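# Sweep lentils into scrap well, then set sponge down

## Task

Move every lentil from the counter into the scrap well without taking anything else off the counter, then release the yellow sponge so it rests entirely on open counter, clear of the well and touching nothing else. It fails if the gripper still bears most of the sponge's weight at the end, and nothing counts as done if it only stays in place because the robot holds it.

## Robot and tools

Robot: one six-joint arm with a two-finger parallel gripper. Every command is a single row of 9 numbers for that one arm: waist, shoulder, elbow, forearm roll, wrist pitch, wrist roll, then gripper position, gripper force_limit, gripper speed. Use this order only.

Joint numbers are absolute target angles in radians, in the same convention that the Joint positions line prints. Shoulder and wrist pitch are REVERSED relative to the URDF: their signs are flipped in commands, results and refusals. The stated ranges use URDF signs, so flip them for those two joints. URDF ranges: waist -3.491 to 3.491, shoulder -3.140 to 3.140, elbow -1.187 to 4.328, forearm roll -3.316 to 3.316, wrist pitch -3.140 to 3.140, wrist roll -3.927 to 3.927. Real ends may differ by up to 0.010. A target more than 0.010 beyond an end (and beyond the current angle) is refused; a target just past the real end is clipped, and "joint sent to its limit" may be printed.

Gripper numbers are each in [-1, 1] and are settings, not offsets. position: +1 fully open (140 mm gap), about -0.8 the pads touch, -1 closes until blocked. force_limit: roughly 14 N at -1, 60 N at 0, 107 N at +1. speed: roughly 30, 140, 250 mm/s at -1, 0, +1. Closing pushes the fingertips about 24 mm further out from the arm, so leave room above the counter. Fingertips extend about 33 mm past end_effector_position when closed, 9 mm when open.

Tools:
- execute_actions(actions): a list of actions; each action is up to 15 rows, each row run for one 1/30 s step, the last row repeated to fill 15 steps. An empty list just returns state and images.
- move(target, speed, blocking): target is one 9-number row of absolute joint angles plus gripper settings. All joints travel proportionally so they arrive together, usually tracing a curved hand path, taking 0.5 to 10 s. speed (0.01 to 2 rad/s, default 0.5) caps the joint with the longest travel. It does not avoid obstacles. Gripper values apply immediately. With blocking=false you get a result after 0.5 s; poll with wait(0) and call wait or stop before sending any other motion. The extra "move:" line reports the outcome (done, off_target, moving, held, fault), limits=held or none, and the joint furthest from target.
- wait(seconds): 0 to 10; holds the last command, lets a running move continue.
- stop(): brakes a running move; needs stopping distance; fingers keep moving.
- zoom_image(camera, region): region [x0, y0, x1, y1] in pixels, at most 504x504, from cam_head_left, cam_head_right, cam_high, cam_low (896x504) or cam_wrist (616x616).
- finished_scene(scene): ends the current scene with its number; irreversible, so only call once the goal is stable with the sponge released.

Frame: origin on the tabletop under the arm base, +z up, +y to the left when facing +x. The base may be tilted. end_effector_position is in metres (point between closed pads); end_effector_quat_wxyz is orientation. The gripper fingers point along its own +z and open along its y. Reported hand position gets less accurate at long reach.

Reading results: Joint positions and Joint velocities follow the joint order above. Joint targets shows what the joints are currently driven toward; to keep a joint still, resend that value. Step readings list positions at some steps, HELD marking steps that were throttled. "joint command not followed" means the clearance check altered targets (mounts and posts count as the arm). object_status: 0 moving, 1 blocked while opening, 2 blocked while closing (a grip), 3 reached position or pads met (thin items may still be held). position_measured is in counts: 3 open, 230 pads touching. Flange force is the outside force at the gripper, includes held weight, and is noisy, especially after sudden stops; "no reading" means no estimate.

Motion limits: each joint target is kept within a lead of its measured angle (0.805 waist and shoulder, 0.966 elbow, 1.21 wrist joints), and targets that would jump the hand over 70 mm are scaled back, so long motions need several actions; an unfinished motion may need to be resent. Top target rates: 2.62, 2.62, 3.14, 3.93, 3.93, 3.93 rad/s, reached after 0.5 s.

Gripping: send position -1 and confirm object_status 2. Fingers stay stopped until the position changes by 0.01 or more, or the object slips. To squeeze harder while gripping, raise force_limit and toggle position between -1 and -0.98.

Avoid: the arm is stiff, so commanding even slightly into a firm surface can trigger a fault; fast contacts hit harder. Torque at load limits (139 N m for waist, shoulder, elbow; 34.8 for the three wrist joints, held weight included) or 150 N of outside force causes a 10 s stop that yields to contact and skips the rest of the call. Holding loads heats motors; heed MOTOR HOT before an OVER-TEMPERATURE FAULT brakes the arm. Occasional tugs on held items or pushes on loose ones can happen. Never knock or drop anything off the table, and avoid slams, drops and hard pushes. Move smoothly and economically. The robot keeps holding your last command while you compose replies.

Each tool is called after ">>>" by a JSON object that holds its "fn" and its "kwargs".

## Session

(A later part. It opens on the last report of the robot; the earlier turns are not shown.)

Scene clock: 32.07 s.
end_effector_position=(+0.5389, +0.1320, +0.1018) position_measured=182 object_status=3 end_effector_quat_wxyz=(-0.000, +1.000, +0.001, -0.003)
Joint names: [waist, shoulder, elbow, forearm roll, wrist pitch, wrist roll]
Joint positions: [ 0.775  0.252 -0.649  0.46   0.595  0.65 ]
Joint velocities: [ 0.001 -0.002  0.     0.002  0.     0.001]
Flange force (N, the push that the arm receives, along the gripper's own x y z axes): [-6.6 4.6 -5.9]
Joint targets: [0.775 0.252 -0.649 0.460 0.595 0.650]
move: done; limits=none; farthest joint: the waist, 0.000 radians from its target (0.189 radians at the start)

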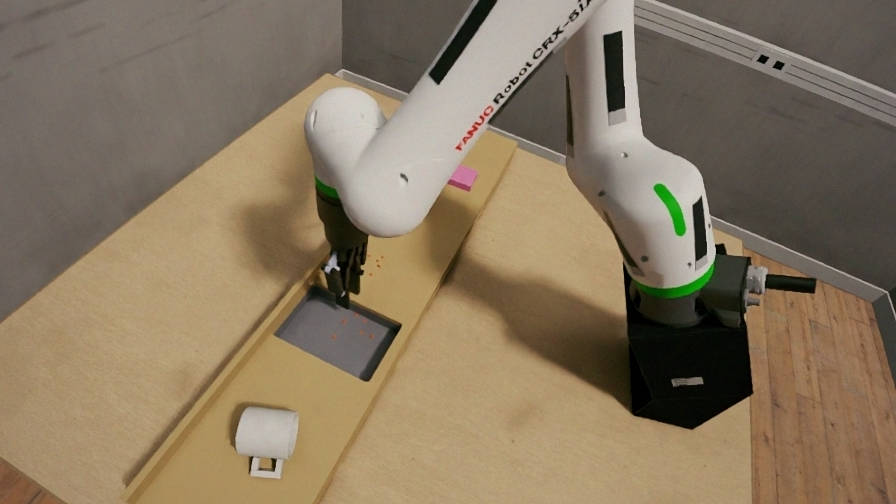

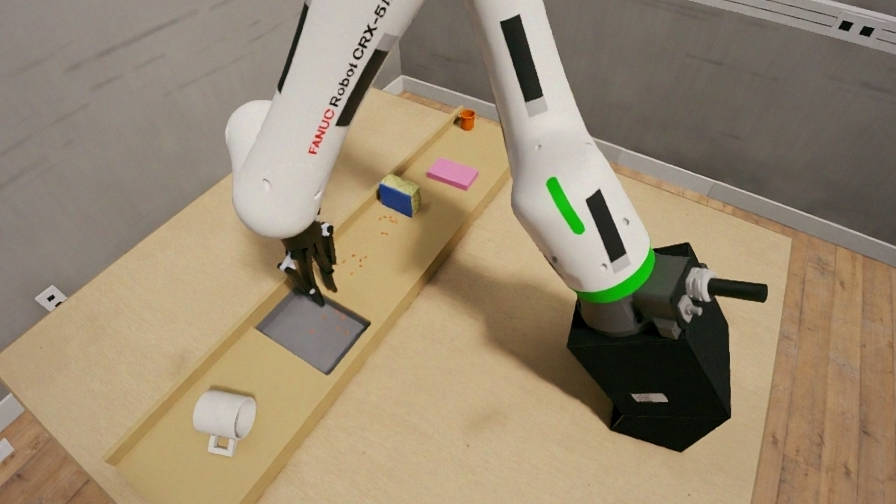

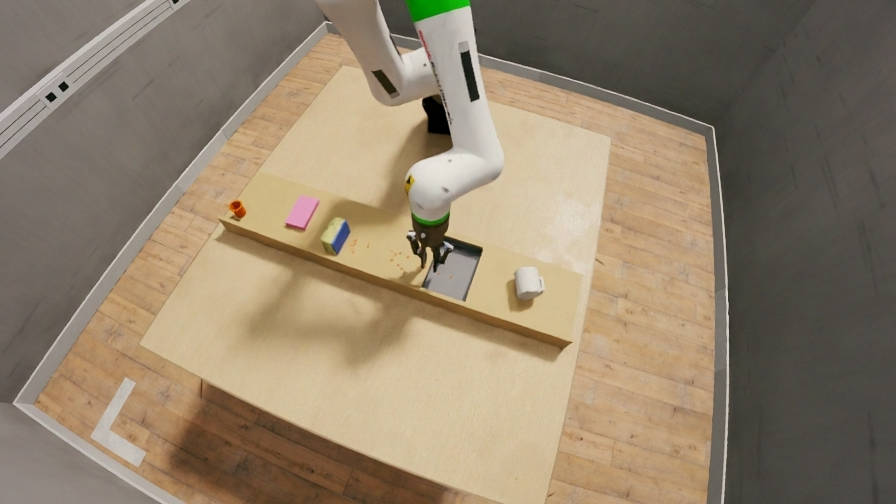

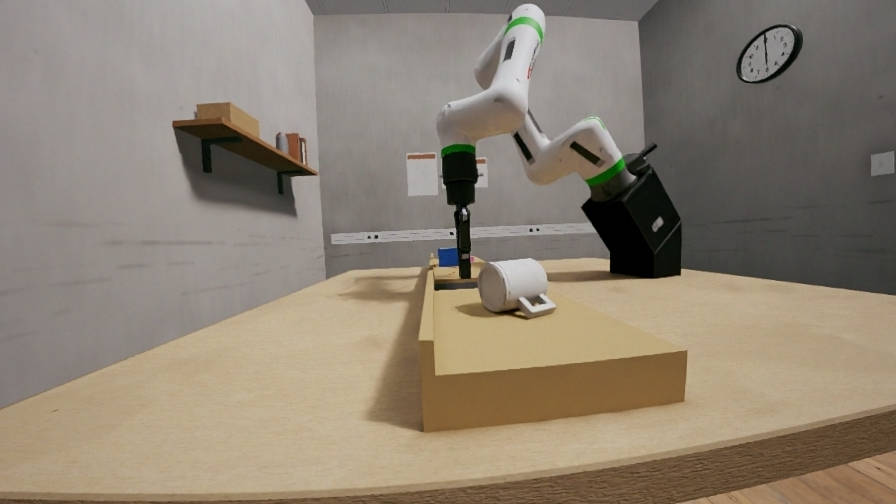

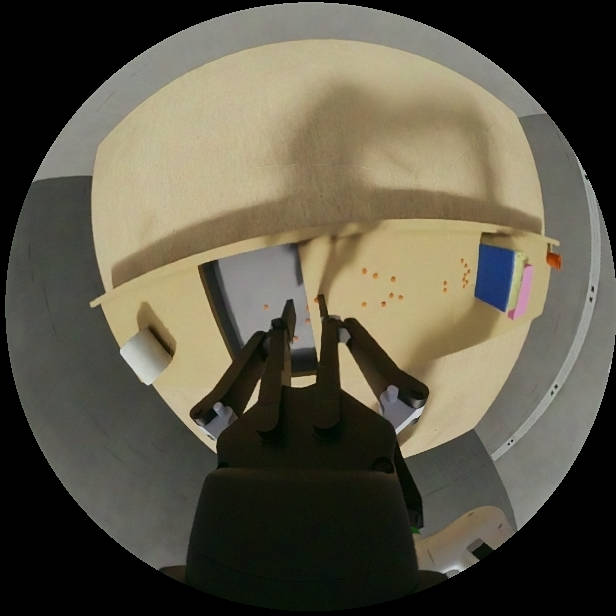

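Too much pressure tipped it. Regrasp at B1 at the sweep height, no pressing.

>>> {"fn": "move", "kwargs": {"target": [0.5,0.55,-0.55,0.1,0.85,1.2,0.4,-1,0], "speed": 0.8}}

>>> {"fn": "move", "kwargs": {"target": [-0.18,0.24,-0.29,-0.41,0.93,2.05,0.4,-1,0], "speed": 0.8}}

>>> {"fn": "move", "kwargs": {"target": [-0.0945,0.0525,-0.3056,-0.4187,0.739,2.052,0.4,-1,0], "speed": 0.2}}

>>> {"fn": "move", "kwargs": {"target": [-0.0945,0.0525,-0.3056,-0.4187,0.739,2.052,-0.45,-1,-0.7]}}

>>> {"fn": "move", "kwargs": {"target": [0.128,0.1615,-0.4294,-0.2383,0.6546,1.743,-0.45,-1,-0.7], "speed": 0.25}}

Scene clock: 33.43 s.
end_effector_position=(+0.5485, +0.0183, +0.2292) position_measured=78 object_status=3 end_effector_quat_wxyz=(-0.014, +1.000, +0.001, +0.023)
Joint names: [waist, shoulder, elbow, forearm roll, wrist pitch, wrist roll]
Joint positions: [ 0.5   0.55 -0.55  0.1   0.85  1.2 ]
Joint velocities: [-0.     0.002 -0.     0.     0.001  0.   ]
Flange force (N, the push that the arm receives, along the gripper's own x y z axes): [-5.1 4.6 -1.7]
Joint targets: [0.500 0.550 -0.550 0.100 0.850 1.200]
move: done; limits=none; farthest joint: the waist, 0.000 radians from its target (0.275 radians at the start)

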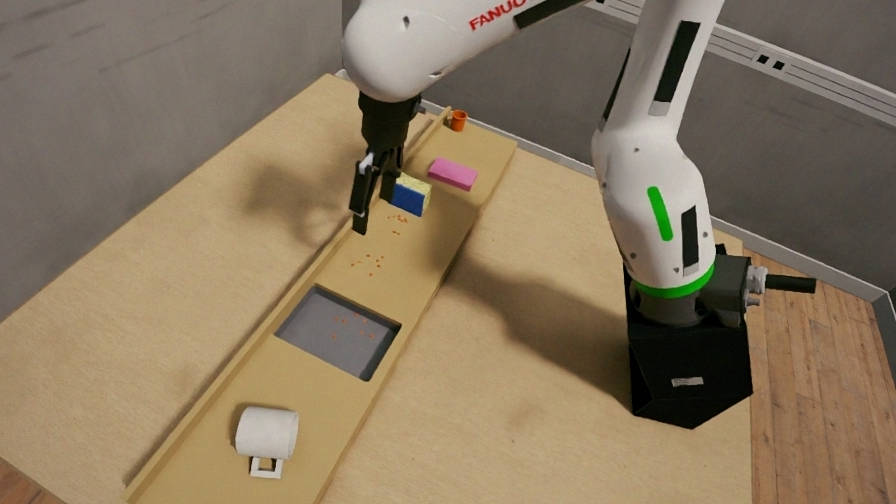

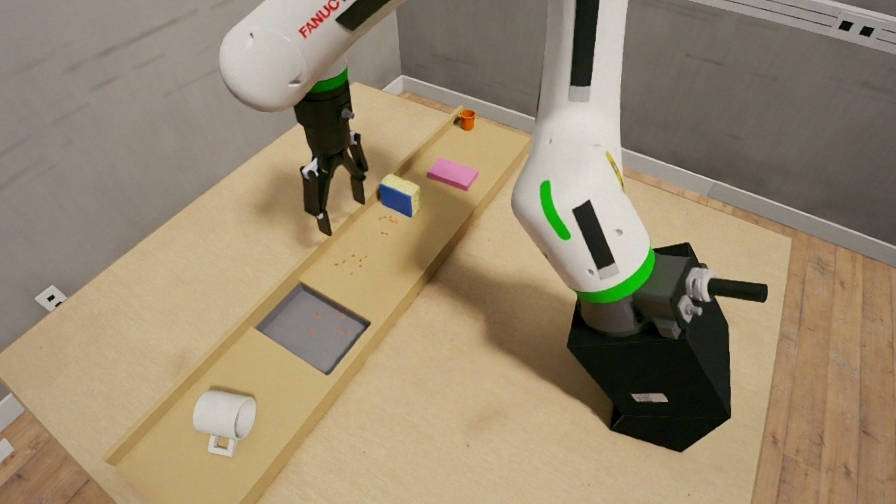

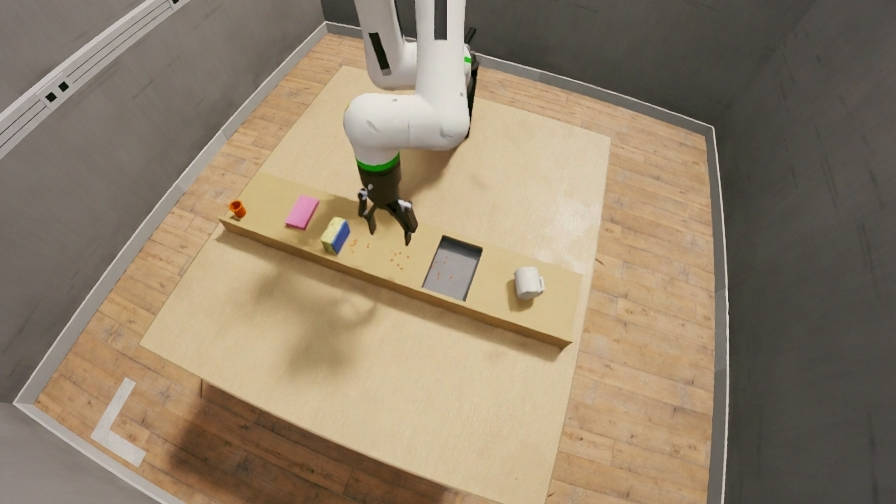

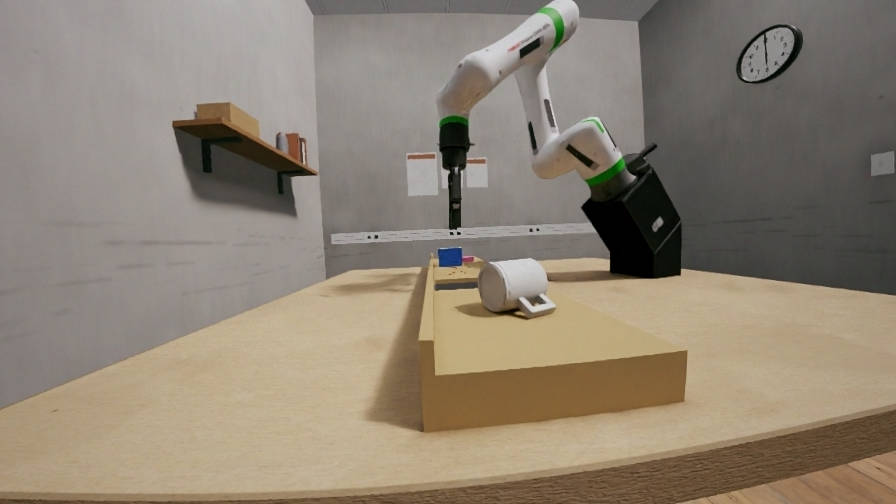

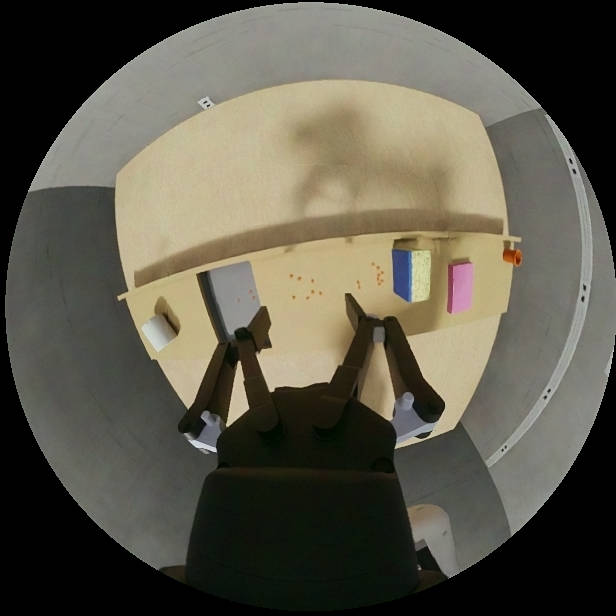

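Scene clock: 34.97 s.
end_effector_position=(+0.5458, -0.1711, +0.2062) position_measured=78 object_status=3 end_effector_quat_wxyz=(+0.005, +1.000, -0.001, +0.014)
Joint names: [waist, shoulder, elbow, forearm roll, wrist pitch, wrist roll]
Joint positions: [-0.18  0.24 -0.29 -0.41  0.93  2.05]
Joint velocities: [-0.    -0.     0.     0.001 -0.    -0.001]
Flange force (N, the push that the arm receives, along the gripper's own x y z axes): [-4.5 -1.1 -5.2]
Joint targets: [-0.180 0.240 -0.290 -0.410 0.930 2.050]
move: done; limits=none; farthest joint: the waist, 0.000 radians from its target (0.680 radians at the start)

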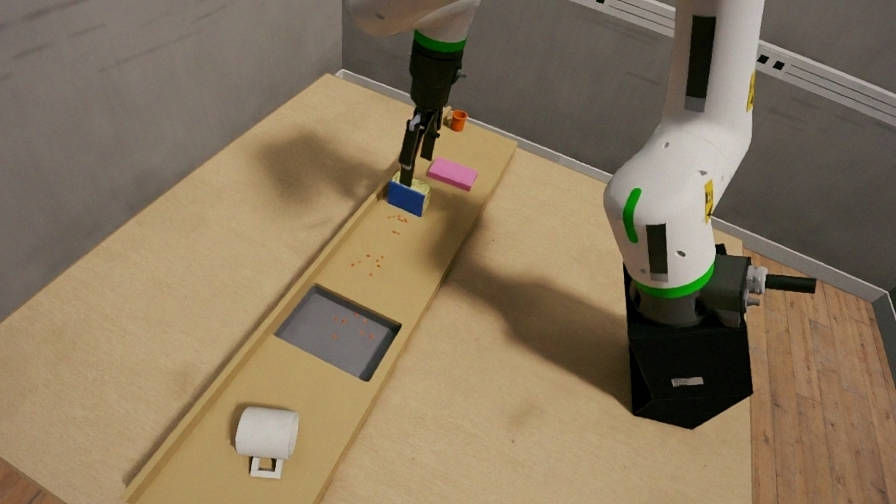

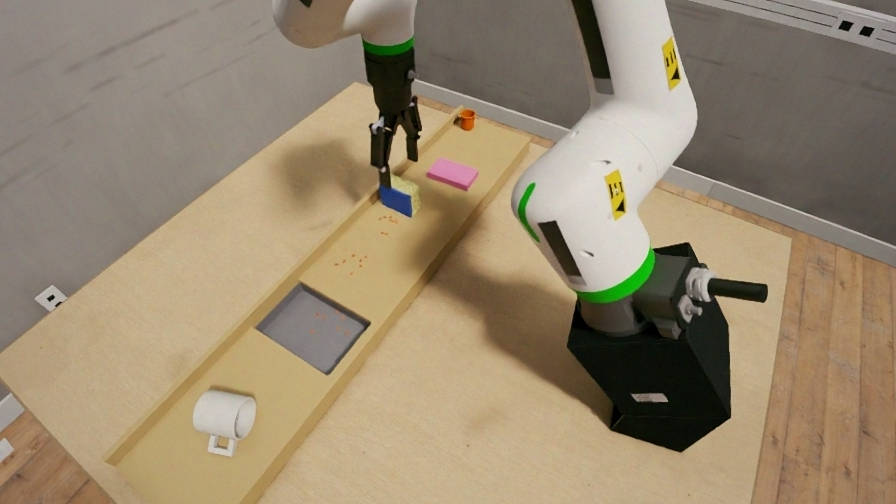

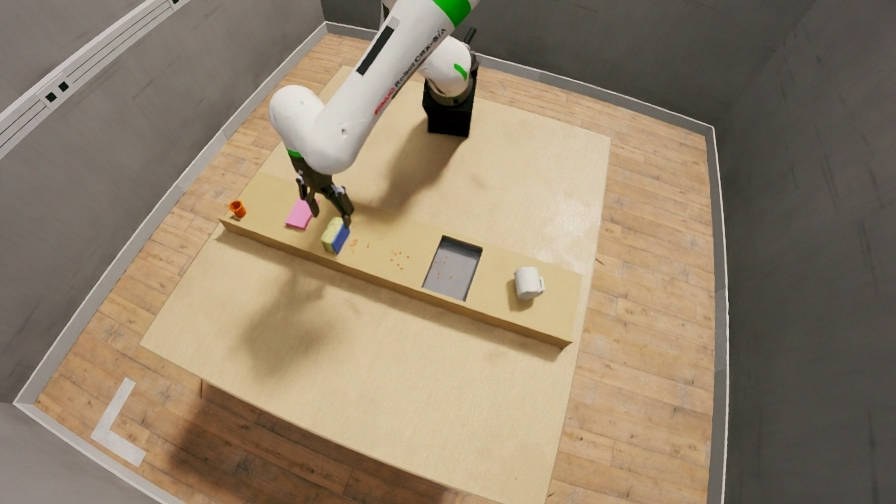

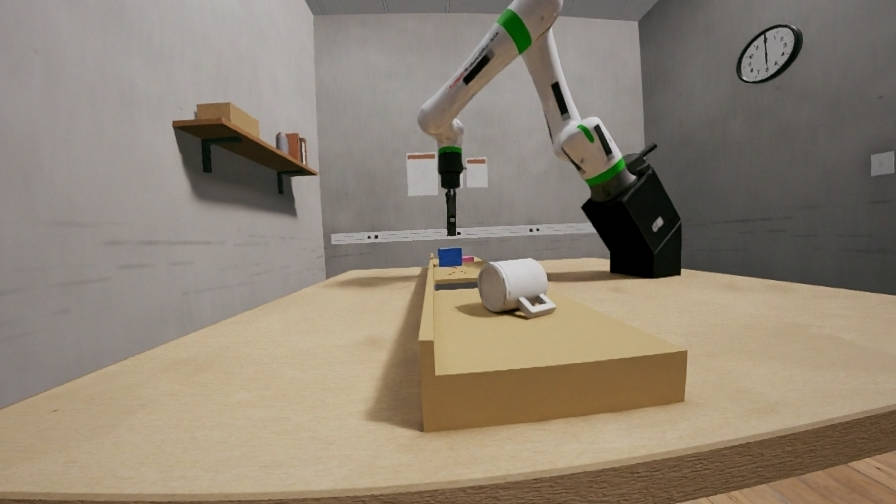

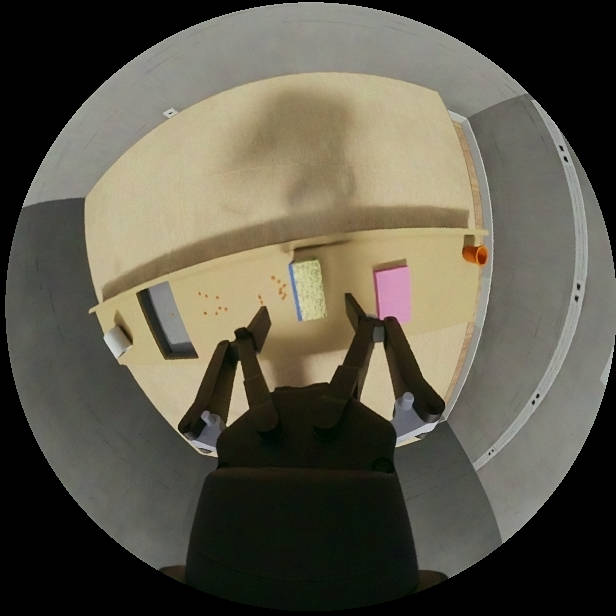

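Scene clock: 36.23 s.
end_effector_position=(+0.5436, -0.1693, +0.1045) position_measured=78 object_status=3 end_effector_quat_wxyz=(+0.000, +1.000, +0.000, -0.001)
Joint names: [waist, shoulder, elbow, forearm roll, wrist pitch, wrist roll]
Joint positions: [-0.095  0.053 -0.306 -0.419  0.739  2.052]
Joint velocities: [ 0.     0.     0.    -0.    -0.001  0.001]
Flange force (N, the push that the arm receives, along the gripper's own x y z axes): [-6.9 -5.4 -7.2]
Joint targets: [-0.094 0.052 -0.306 -0.419 0.739 2.052]
move: done; limits=none; farthest joint: the waist, 0.000 radians from its target (0.085 radians at the start)

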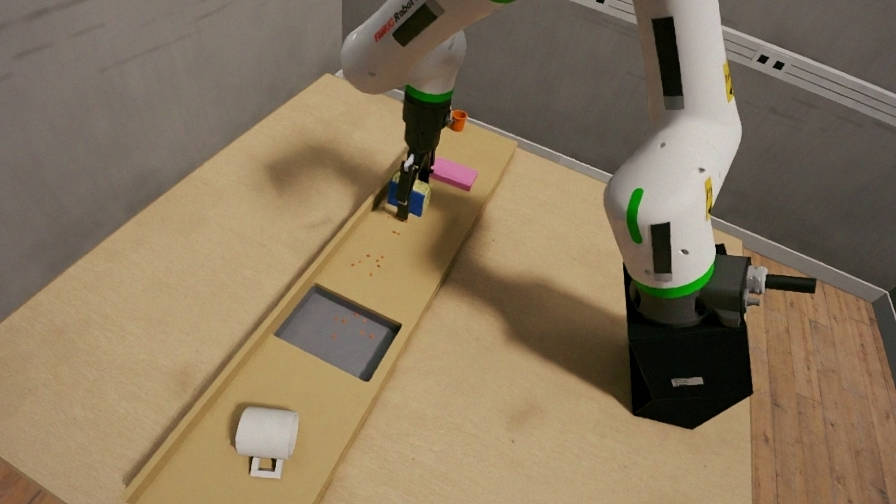

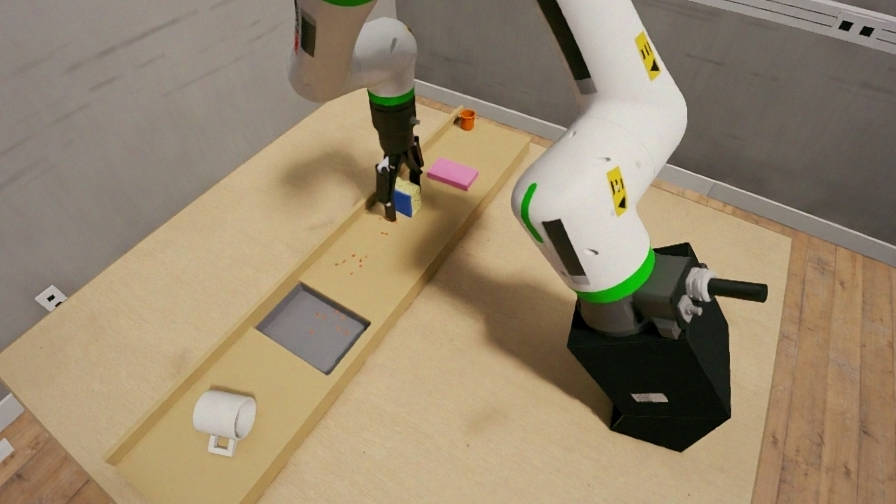

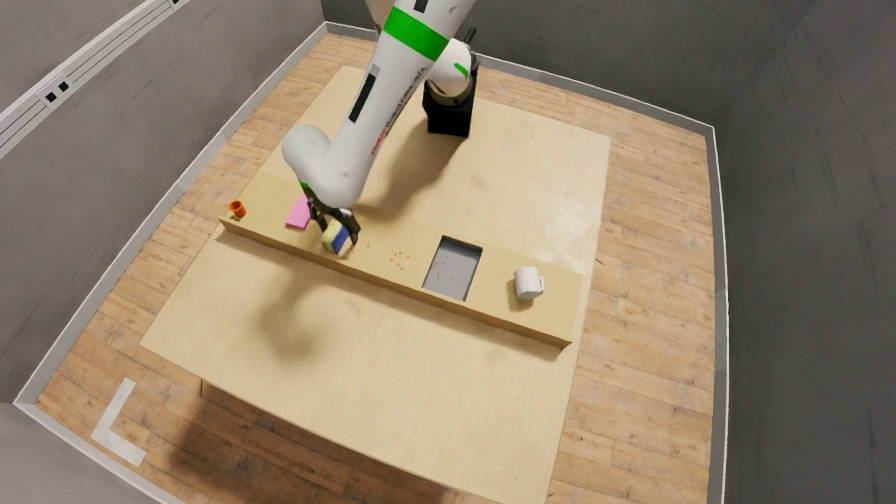

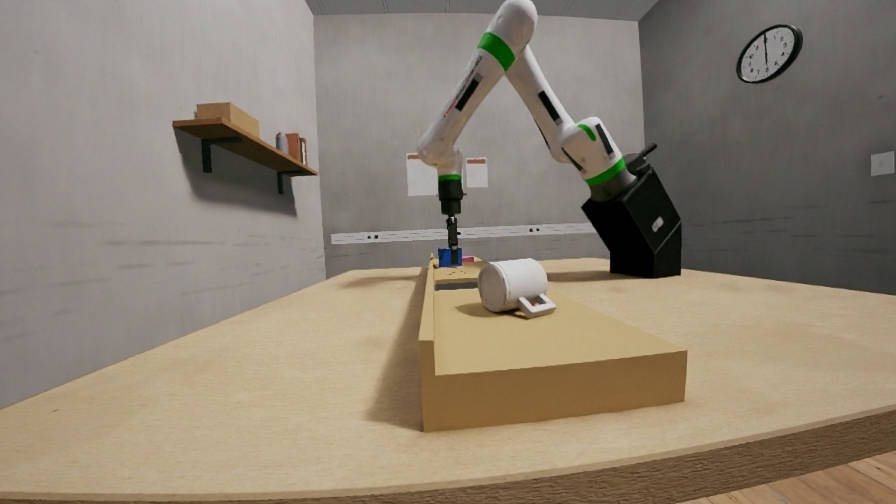

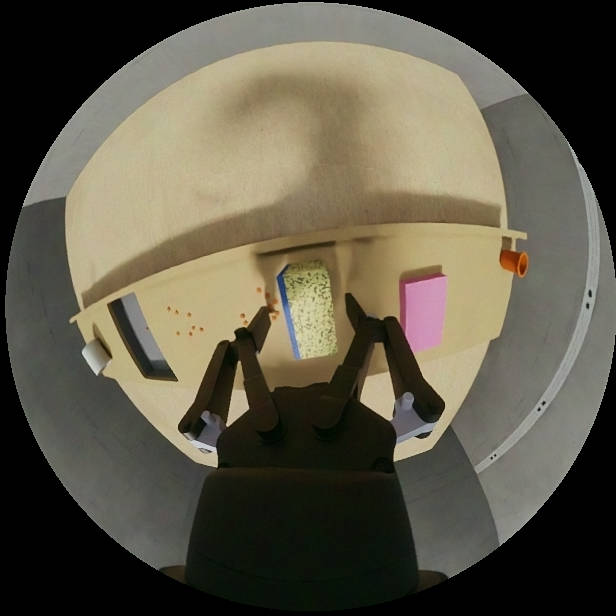

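Scene clock: 37.53 s.
end_effector_position=(+0.5436, -0.1693, +0.1046) position_measured=186 object_status=3 end_effector_quat_wxyz=(+0.001, +1.000, +0.000, -0.001)
Joint names: [waist, shoulder, elbow, forearm roll, wrist pitch, wrist roll]
Joint positions: [-0.095  0.053 -0.306 -0.419  0.739  2.052]
Joint velocities: [-0.    -0.002  0.    -0.001 -0.    -0.001]
Flange force (N, the push that the arm receives, along the gripper's own x y z axes): [-7.7 -0.5 -7.5]
Joint targets: [-0.095 0.052 -0.306 -0.419 0.739 2.052]
move: done; limits=none; farthest joint: the waist, 0.000 radians from its target (0.000 radians at the start)

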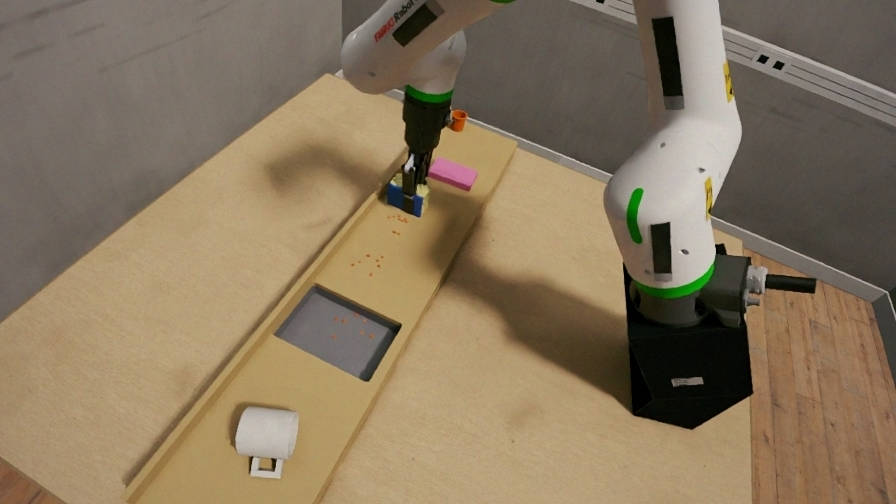

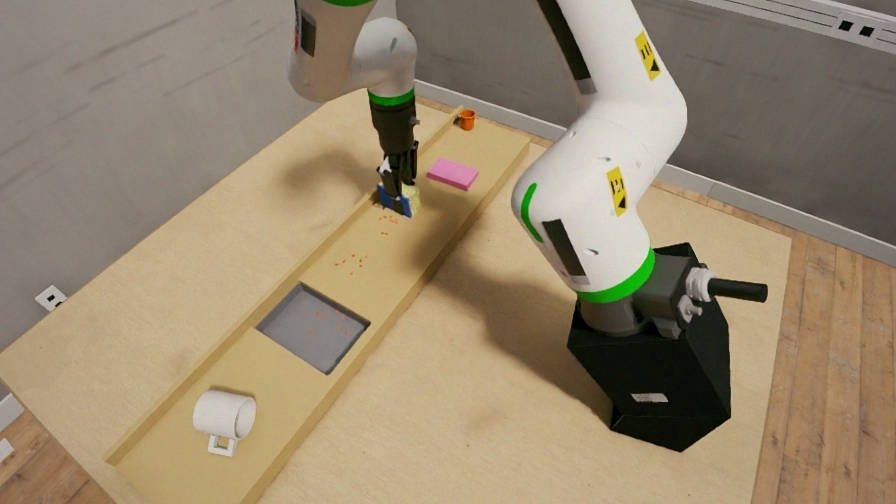

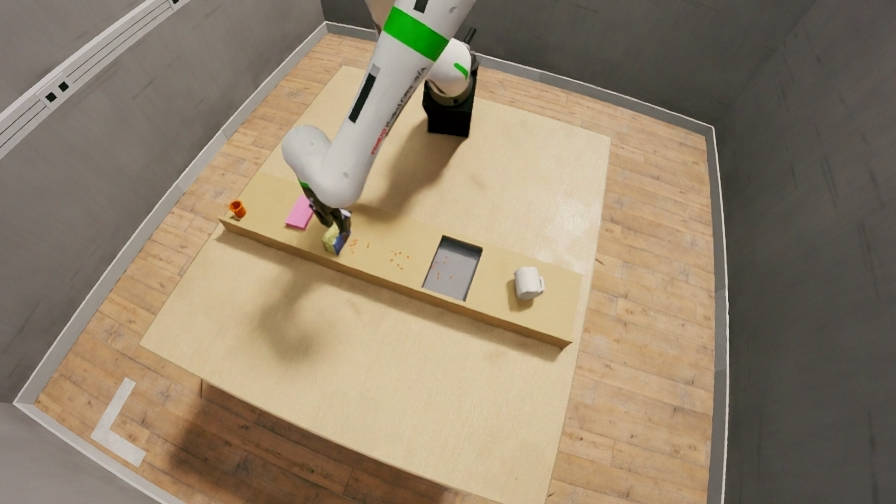

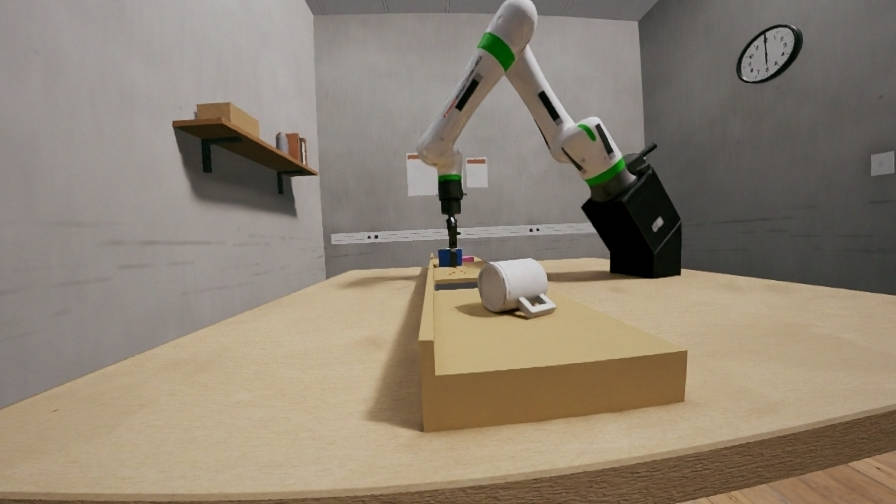

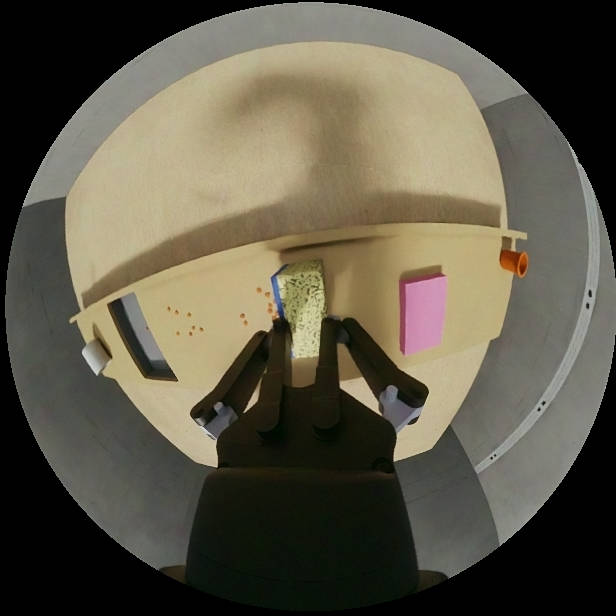

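Scene clock: 39.10 s.
end_effector_position=(+0.5447, -0.0944, +0.1055) position_measured=186 object_status=3 end_effector_quat_wxyz=(+0.000, +1.000, +0.000, -0.000)
Joint names: [waist, shoulder, elbow, forearm roll, wrist pitch, wrist roll]
Joint positions: [ 0.128  0.161 -0.429 -0.238  0.655  1.743]
Joint velocities: [-0.     0.001  0.     0.001  0.     0.001]
Flange force (N, the push that the arm receives, along the gripper's own x y z axes): [-5.0 -1.6 -5.4]
Joint targets: [0.128 0.162 -0.429 -0.238 0.655 1.743]
move: done; limits=none; farthest joint: the waist, 0.000 radians from its target (0.223 radians at the start)

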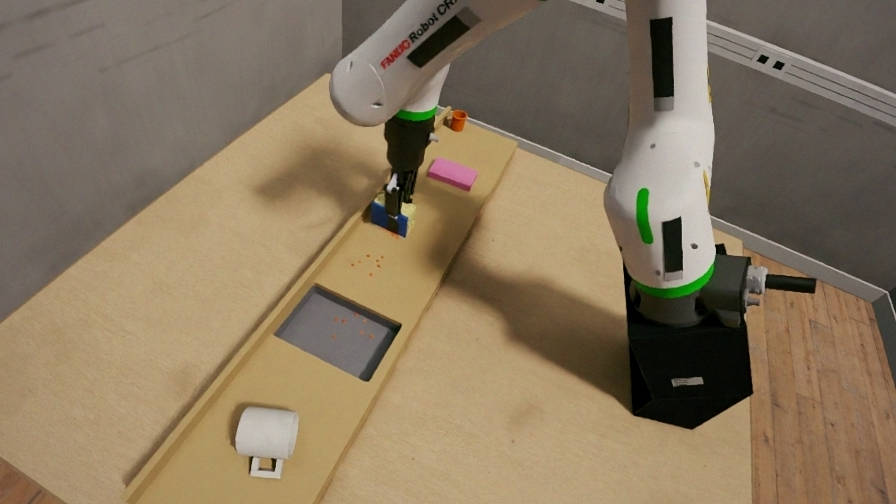

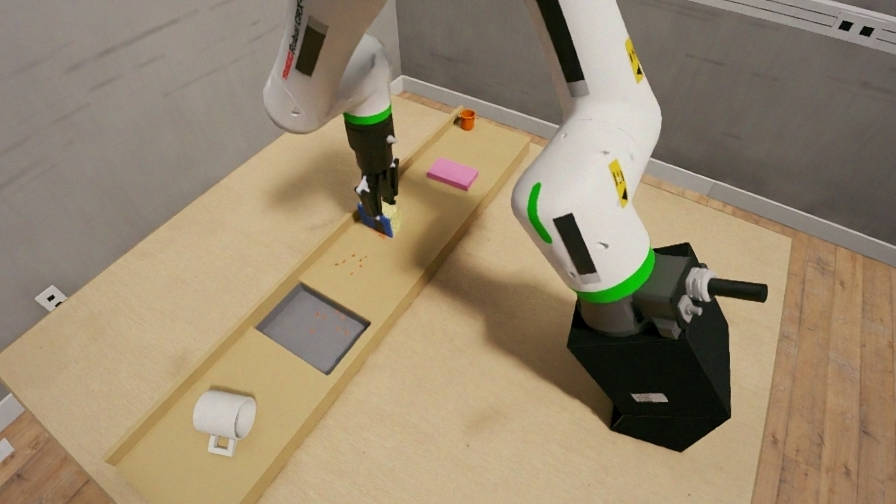

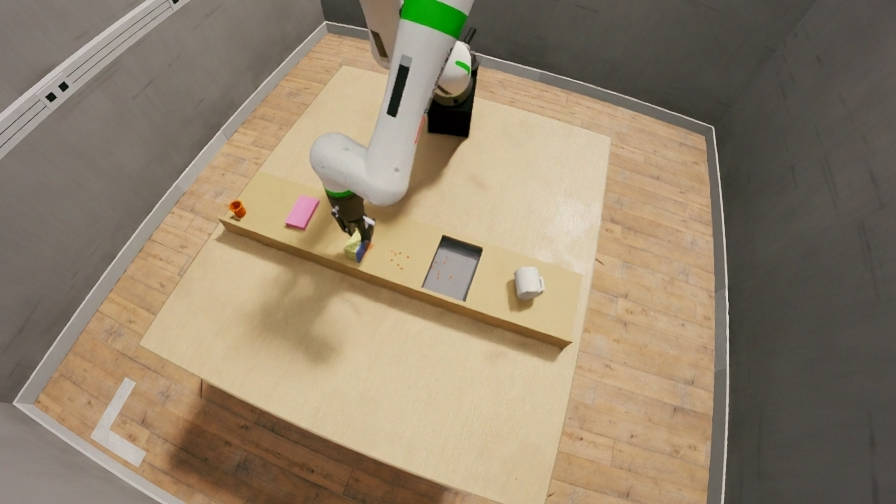

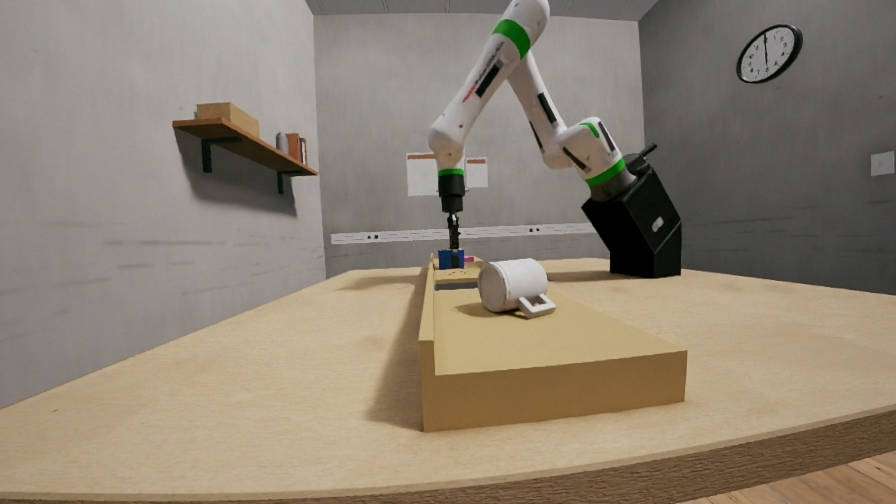

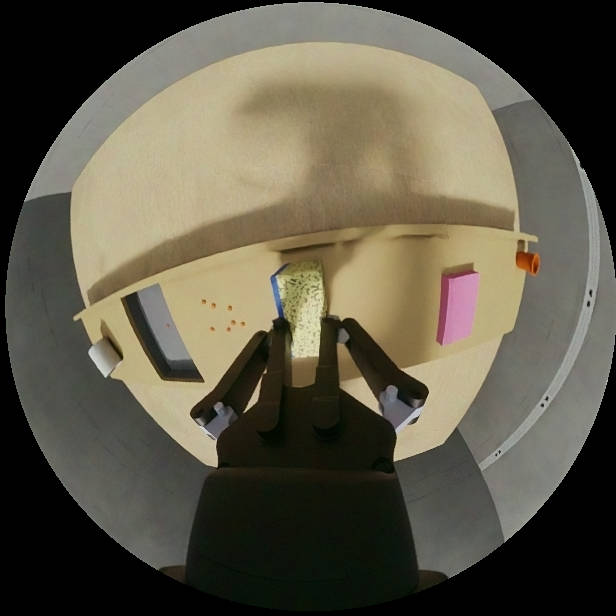

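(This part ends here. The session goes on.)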